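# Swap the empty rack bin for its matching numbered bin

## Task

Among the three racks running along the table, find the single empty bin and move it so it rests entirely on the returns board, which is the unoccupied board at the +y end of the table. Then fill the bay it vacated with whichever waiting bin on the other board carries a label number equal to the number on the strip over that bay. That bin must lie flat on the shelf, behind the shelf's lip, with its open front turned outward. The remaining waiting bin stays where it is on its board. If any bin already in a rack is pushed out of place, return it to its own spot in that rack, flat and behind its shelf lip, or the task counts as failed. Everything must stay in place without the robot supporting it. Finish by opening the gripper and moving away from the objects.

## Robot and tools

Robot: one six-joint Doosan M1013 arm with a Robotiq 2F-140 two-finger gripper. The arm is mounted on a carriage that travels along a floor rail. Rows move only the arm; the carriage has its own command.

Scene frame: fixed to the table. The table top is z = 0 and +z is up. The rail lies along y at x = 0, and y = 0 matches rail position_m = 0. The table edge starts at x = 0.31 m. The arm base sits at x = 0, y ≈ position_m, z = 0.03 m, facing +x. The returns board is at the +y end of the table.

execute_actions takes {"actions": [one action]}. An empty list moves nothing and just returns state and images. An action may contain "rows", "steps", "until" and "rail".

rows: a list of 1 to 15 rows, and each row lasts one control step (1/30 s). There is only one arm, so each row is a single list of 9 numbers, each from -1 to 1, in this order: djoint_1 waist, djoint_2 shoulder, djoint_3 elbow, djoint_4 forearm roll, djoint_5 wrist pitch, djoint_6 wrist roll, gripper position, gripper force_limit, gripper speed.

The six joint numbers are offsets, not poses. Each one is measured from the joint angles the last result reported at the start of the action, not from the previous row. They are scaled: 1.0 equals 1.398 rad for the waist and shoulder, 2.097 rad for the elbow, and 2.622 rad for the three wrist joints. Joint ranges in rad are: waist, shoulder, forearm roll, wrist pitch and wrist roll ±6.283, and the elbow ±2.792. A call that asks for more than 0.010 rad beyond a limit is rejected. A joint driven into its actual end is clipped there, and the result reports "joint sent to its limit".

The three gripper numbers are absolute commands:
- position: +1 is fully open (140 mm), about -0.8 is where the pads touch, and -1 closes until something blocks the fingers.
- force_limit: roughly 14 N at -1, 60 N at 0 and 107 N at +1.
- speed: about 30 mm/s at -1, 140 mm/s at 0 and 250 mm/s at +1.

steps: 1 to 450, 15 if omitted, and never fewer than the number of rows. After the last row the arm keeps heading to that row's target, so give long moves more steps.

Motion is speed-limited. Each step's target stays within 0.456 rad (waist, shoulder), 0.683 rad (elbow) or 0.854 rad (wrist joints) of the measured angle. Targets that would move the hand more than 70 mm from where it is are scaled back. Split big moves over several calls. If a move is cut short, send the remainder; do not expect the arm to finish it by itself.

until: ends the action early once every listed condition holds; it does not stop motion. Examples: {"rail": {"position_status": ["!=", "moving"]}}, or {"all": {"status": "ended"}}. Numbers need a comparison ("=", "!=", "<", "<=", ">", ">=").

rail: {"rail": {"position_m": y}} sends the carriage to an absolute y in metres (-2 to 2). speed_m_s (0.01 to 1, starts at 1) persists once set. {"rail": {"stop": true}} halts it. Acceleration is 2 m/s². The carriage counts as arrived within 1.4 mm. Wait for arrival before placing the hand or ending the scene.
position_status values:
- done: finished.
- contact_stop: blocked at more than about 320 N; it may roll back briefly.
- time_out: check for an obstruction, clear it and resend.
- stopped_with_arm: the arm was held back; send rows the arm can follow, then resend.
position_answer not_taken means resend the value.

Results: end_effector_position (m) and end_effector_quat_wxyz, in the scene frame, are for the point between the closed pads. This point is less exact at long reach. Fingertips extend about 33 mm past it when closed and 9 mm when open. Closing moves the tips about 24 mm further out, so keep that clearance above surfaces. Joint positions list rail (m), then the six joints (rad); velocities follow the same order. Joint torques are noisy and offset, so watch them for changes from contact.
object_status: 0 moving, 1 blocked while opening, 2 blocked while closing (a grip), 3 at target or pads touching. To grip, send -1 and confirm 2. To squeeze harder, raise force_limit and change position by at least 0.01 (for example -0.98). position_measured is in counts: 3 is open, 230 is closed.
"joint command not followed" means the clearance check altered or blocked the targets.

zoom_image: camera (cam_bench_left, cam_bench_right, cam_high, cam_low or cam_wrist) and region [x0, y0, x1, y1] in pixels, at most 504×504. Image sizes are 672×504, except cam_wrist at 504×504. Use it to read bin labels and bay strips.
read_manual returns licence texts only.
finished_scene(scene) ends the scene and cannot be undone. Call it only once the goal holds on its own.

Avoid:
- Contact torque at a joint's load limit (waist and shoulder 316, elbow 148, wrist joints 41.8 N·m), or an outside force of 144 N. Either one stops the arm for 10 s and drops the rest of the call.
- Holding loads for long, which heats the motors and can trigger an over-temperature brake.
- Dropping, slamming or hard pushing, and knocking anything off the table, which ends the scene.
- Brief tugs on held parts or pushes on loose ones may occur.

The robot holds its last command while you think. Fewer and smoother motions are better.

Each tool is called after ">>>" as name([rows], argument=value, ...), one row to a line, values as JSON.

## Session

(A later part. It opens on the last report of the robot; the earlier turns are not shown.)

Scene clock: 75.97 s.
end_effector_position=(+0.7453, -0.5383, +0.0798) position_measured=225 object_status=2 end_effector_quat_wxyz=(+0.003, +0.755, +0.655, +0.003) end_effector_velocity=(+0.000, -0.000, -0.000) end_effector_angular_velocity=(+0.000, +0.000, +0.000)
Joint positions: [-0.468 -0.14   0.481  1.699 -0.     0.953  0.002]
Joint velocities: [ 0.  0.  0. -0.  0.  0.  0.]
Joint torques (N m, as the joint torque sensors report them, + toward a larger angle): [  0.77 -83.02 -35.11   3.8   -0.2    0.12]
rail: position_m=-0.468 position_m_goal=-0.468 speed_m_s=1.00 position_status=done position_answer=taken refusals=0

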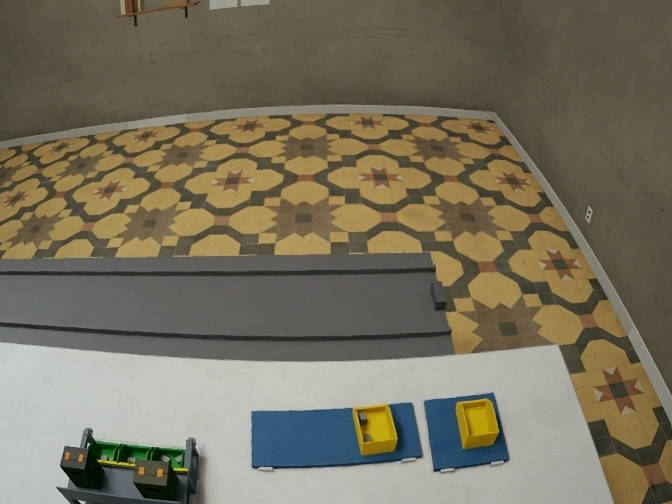

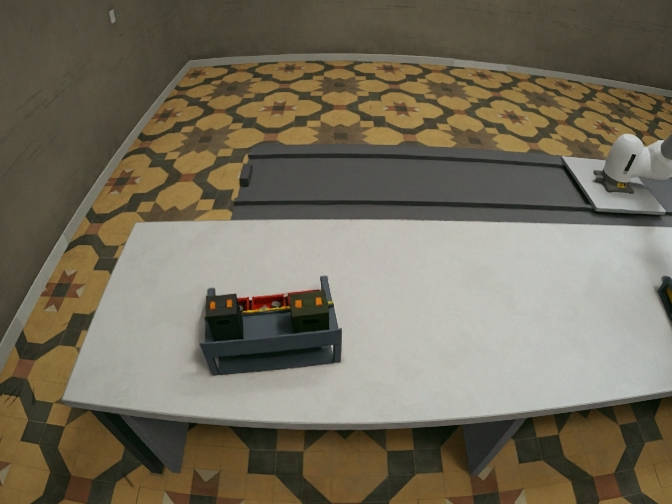

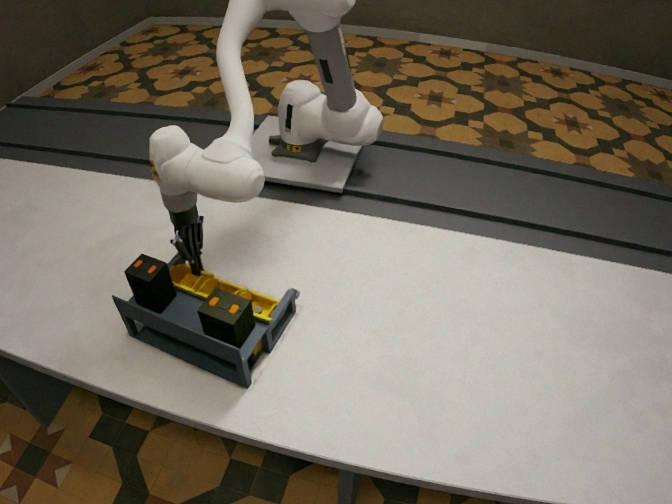

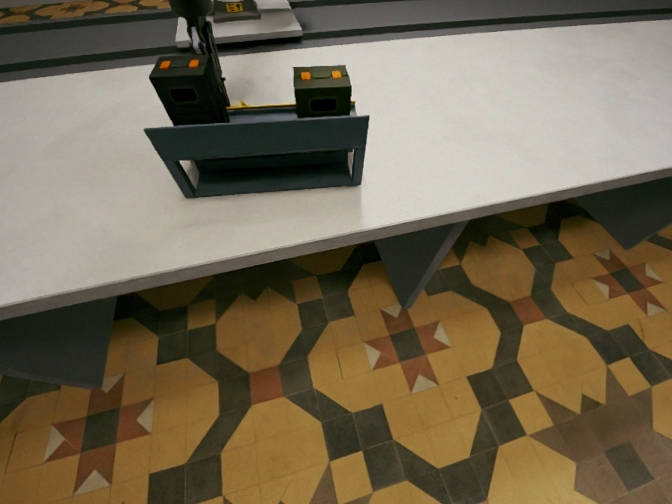

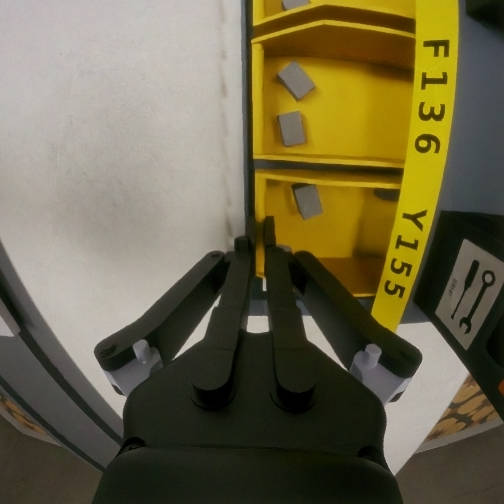

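>>> execute_actions([
  {"rows":[[0,0.0072,0.0033,0,-0.0065,0,-1,1,-0.6]],"steps":18},
])

>>> execute_actions([
  {"rows":[[0,0,0,0,0,0,-0.55,1,-0.6]],"steps":15},
])

>>> execute_actions([
  {"rows":[[0,-0.035,-0.016,0,0.032,0,-0.55,1,-0.6]],"steps":18},
])

>>> execute_actions([
  {"rows":[[0,-0.2,0.12,0,0.01,0,-0.55,1,-0.6]],"steps":30},
])

Scene clock: 78.17 s.
end_effector_position=(+0.7453, -0.5383, +0.0691) position_measured=225 object_status=2 end_effector_quat_wxyz=(+0.003, +0.755, +0.655, +0.003) end_effector_velocity=(+0.000, -0.000, -0.000) end_effector_angular_velocity=(-0.000, -0.000, -0.000)
Joint positions: [-0.468 -0.14   0.491  1.706 -0.     0.936  0.002]
Joint velocities: [ 0. -0.  0.  0.  0. -0.  0.]
Joint torques (N m, as the joint torque sensors report them, + toward a larger angle): [ -0.29 -82.64 -34.02   3.89  -0.28  -0.05]
rail: position_m=-0.468 position_m_goal=-0.468 speed_m_s=1.00 position_status=done position_answer=taken refusals=0

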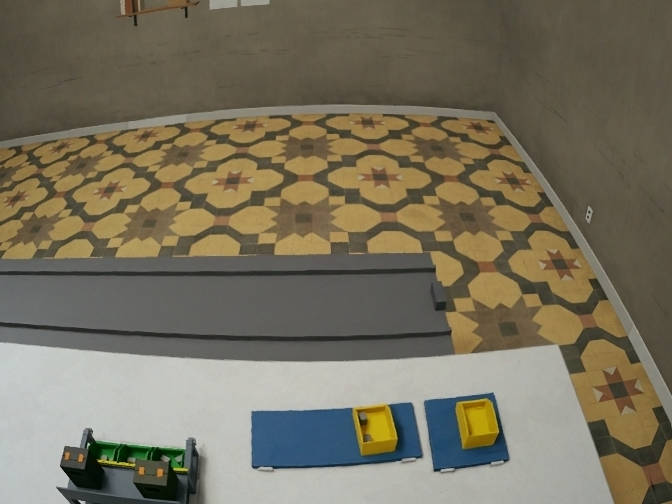

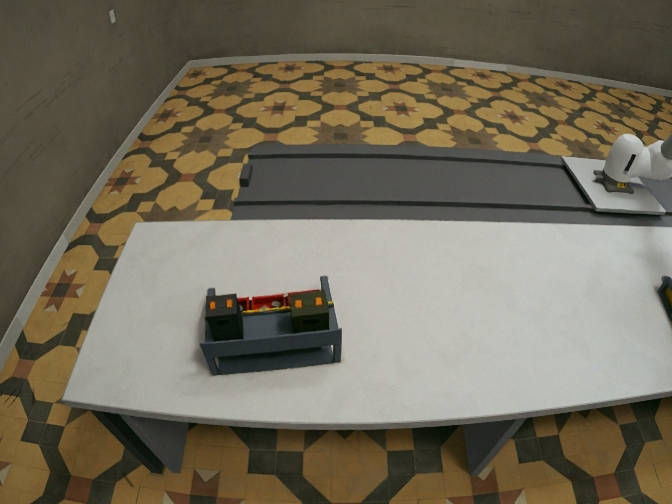

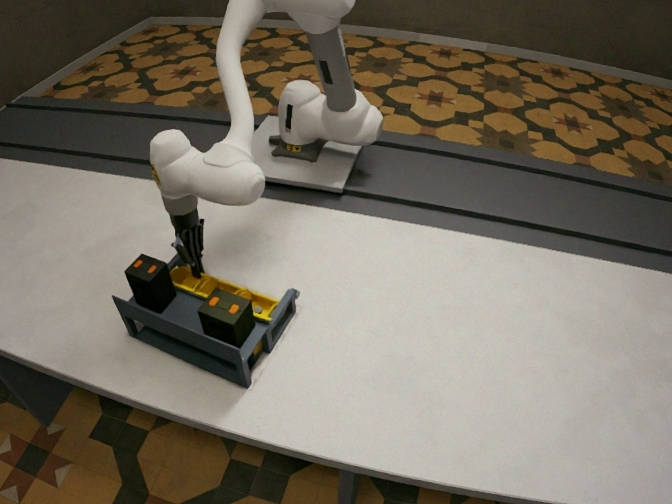

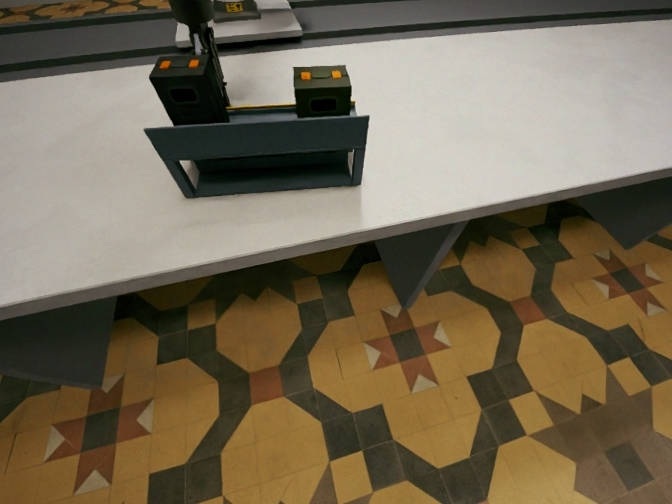

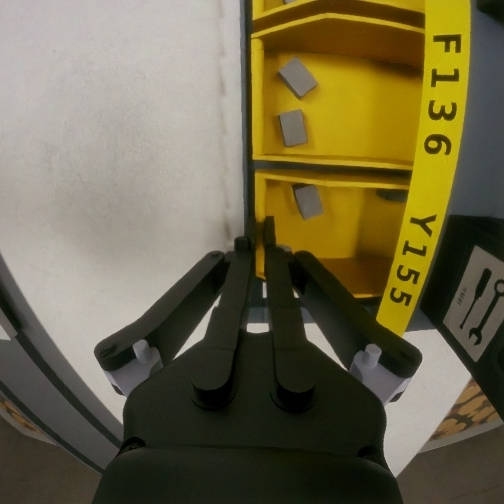

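Scene clock: 78.67 s.
end_effector_position=(+0.7453, -0.5383, +0.0691) position_measured=199 object_status=3 end_effector_quat_wxyz=(+0.003, +0.755, +0.655, +0.003) end_effector_velocity=(-0.000, -0.000, -0.000) end_effector_angular_velocity=(-0.000, +0.000, +0.000)
Joint positions: [-0.468 -0.14   0.491  1.706 -0.     0.936  0.002]
Joint velocities: [ 0. -0. -0.  0. -0.  0.  0.]
Joint torques (N m, as the joint torque sensors report them, + toward a larger angle): [  1.04 -81.23 -32.71   3.84   0.13   0.06]
rail: position_m=-0.468 position_m_goal=-0.468 speed_m_s=1.00 position_status=done position_answer=taken refusals=0

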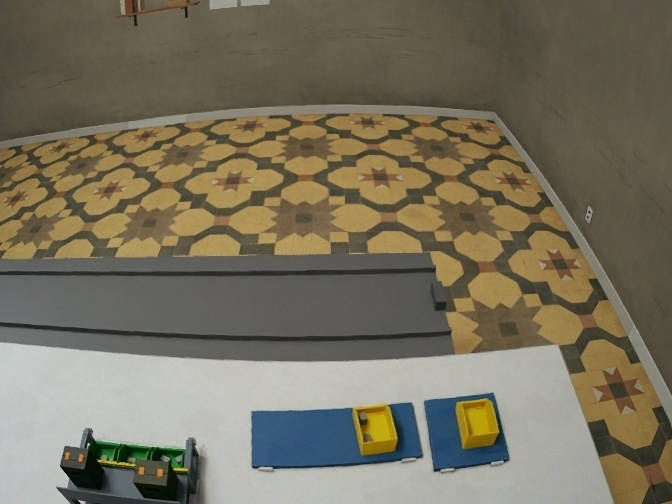

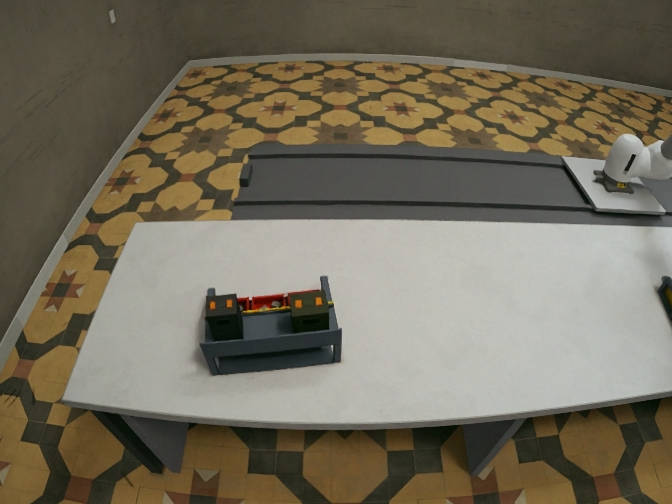

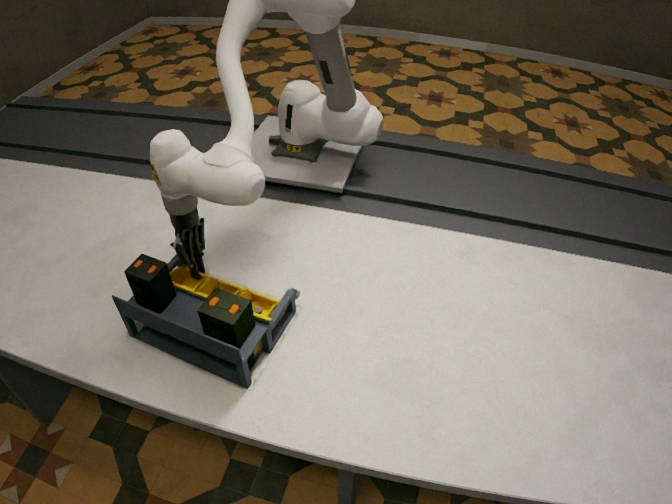

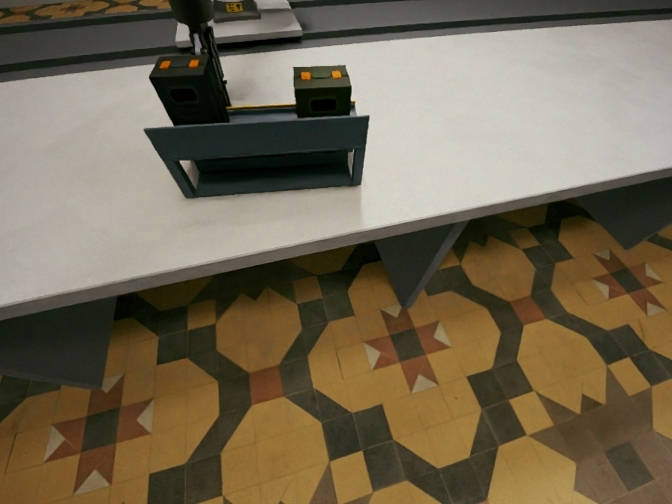

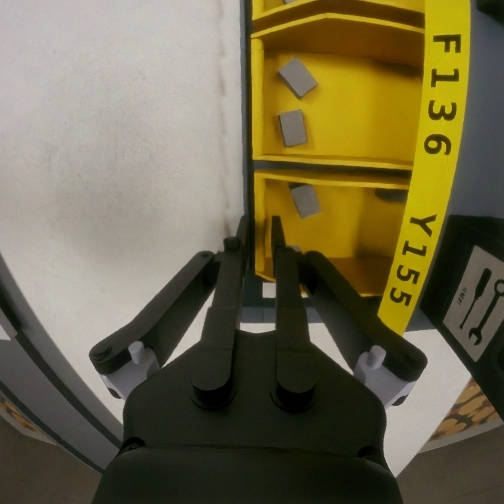

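Scene clock: 79.27 s.
end_effector_position=(+0.7432, -0.5380, +0.1212) position_measured=199 object_status=3 end_effector_quat_wxyz=(+0.003, +0.755, +0.655, +0.002) end_effector_velocity=(-0.000, +0.000, +0.000) end_effector_angular_velocity=(-0.000, -0.000, +0.000)
Joint positions: [-0.468 -0.14   0.442  1.673 -0.     1.02   0.002]
Joint velocities: [ 0.  0. -0. -0. -0.  0. -0.]
Joint torques (N m, as the joint torque sensors report them, + toward a larger angle): [  1.01 -77.54 -34.2    3.84   0.11   0.17]
rail: position_m=-0.468 position_m_goal=-0.468 speed_m_s=1.00 position_status=done position_answer=taken refusals=0

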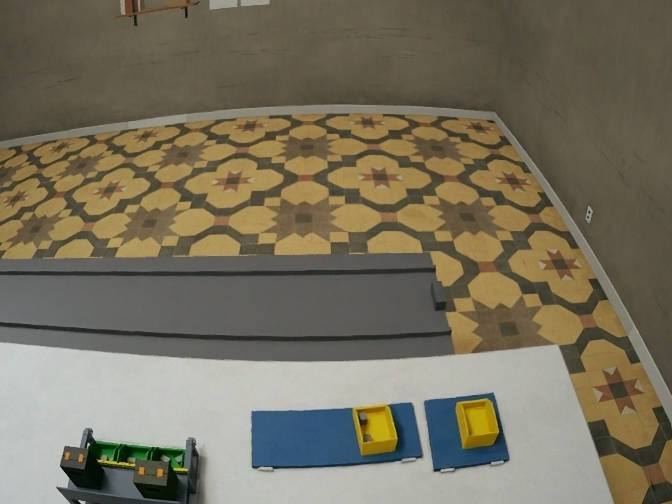

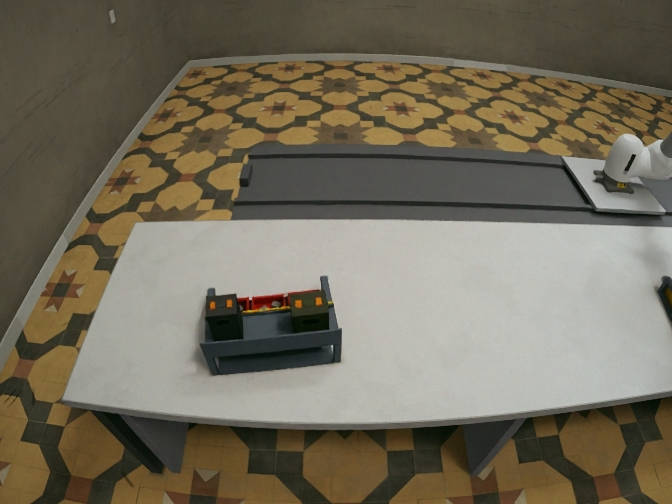

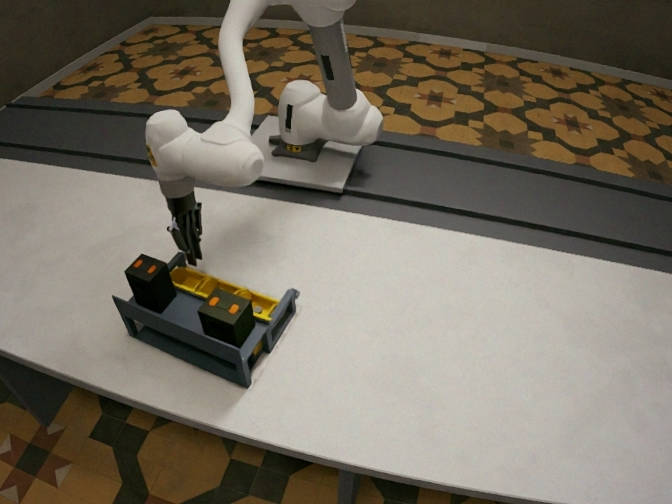

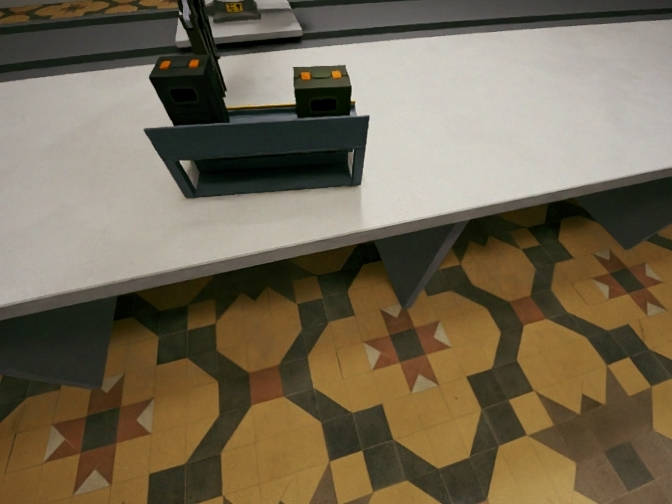

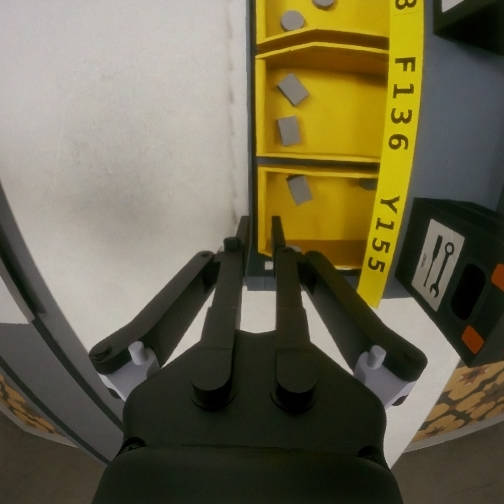

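Scene clock: 80.27 s.
end_effector_position=(+0.5883, -0.5162, +0.1860) position_measured=199 object_status=3 end_effector_quat_wxyz=(+0.003, +0.755, +0.655, +0.003) end_effector_velocity=(-0.000, +0.000, +0.000) end_effector_angular_velocity=(-0.000, -0.000, -0.000)
Joint positions: [-0.468 -0.14   0.162  1.925 -0.     1.046  0.002]
Joint velocities: [ 0.  0. -0.  0.  0.  0.  0.]
Joint torques (N m, as the joint torque sensors report them, + toward a larger angle): [ -0.4  -51.09 -35.1    4.02   0.04   0.06]
rail: position_m=-0.468 position_m_goal=-0.468 speed_m_s=1.00 position_status=done position_answer=taken refusals=0

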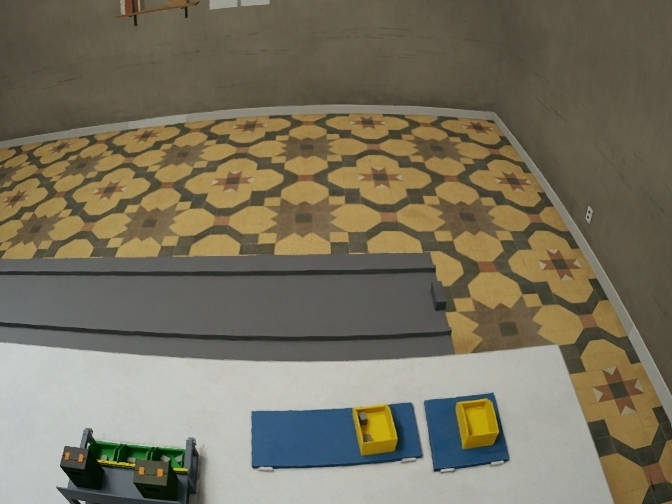

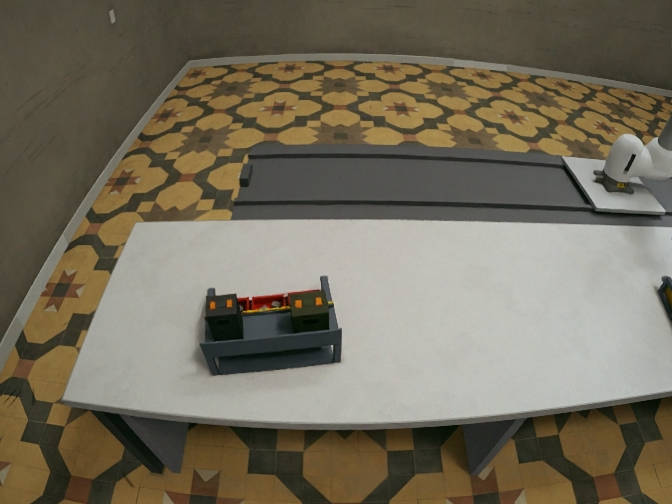

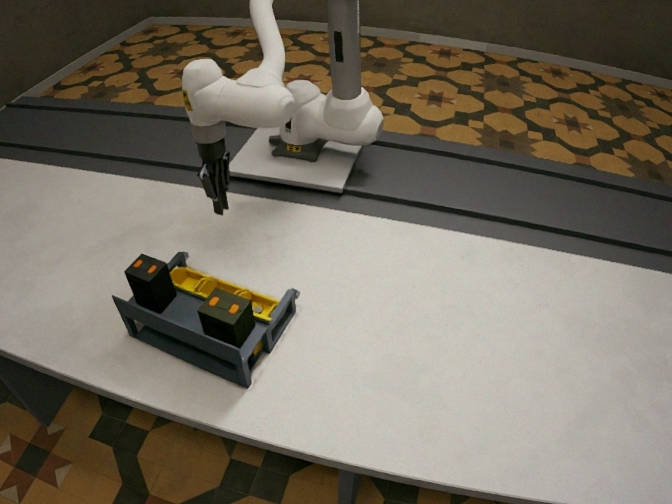

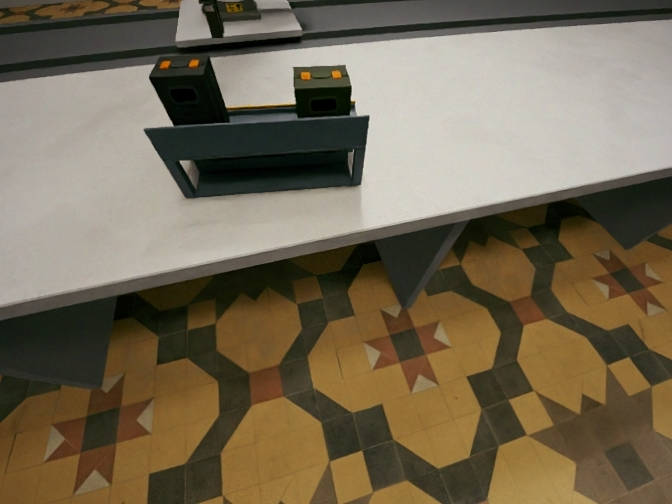

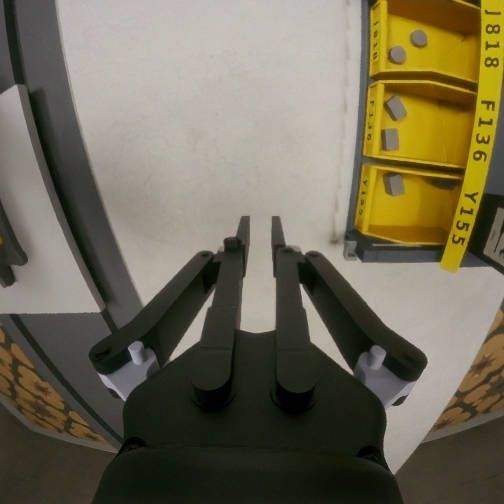

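>>> finished_scene(scene=2)

The scene is finished: the task was done.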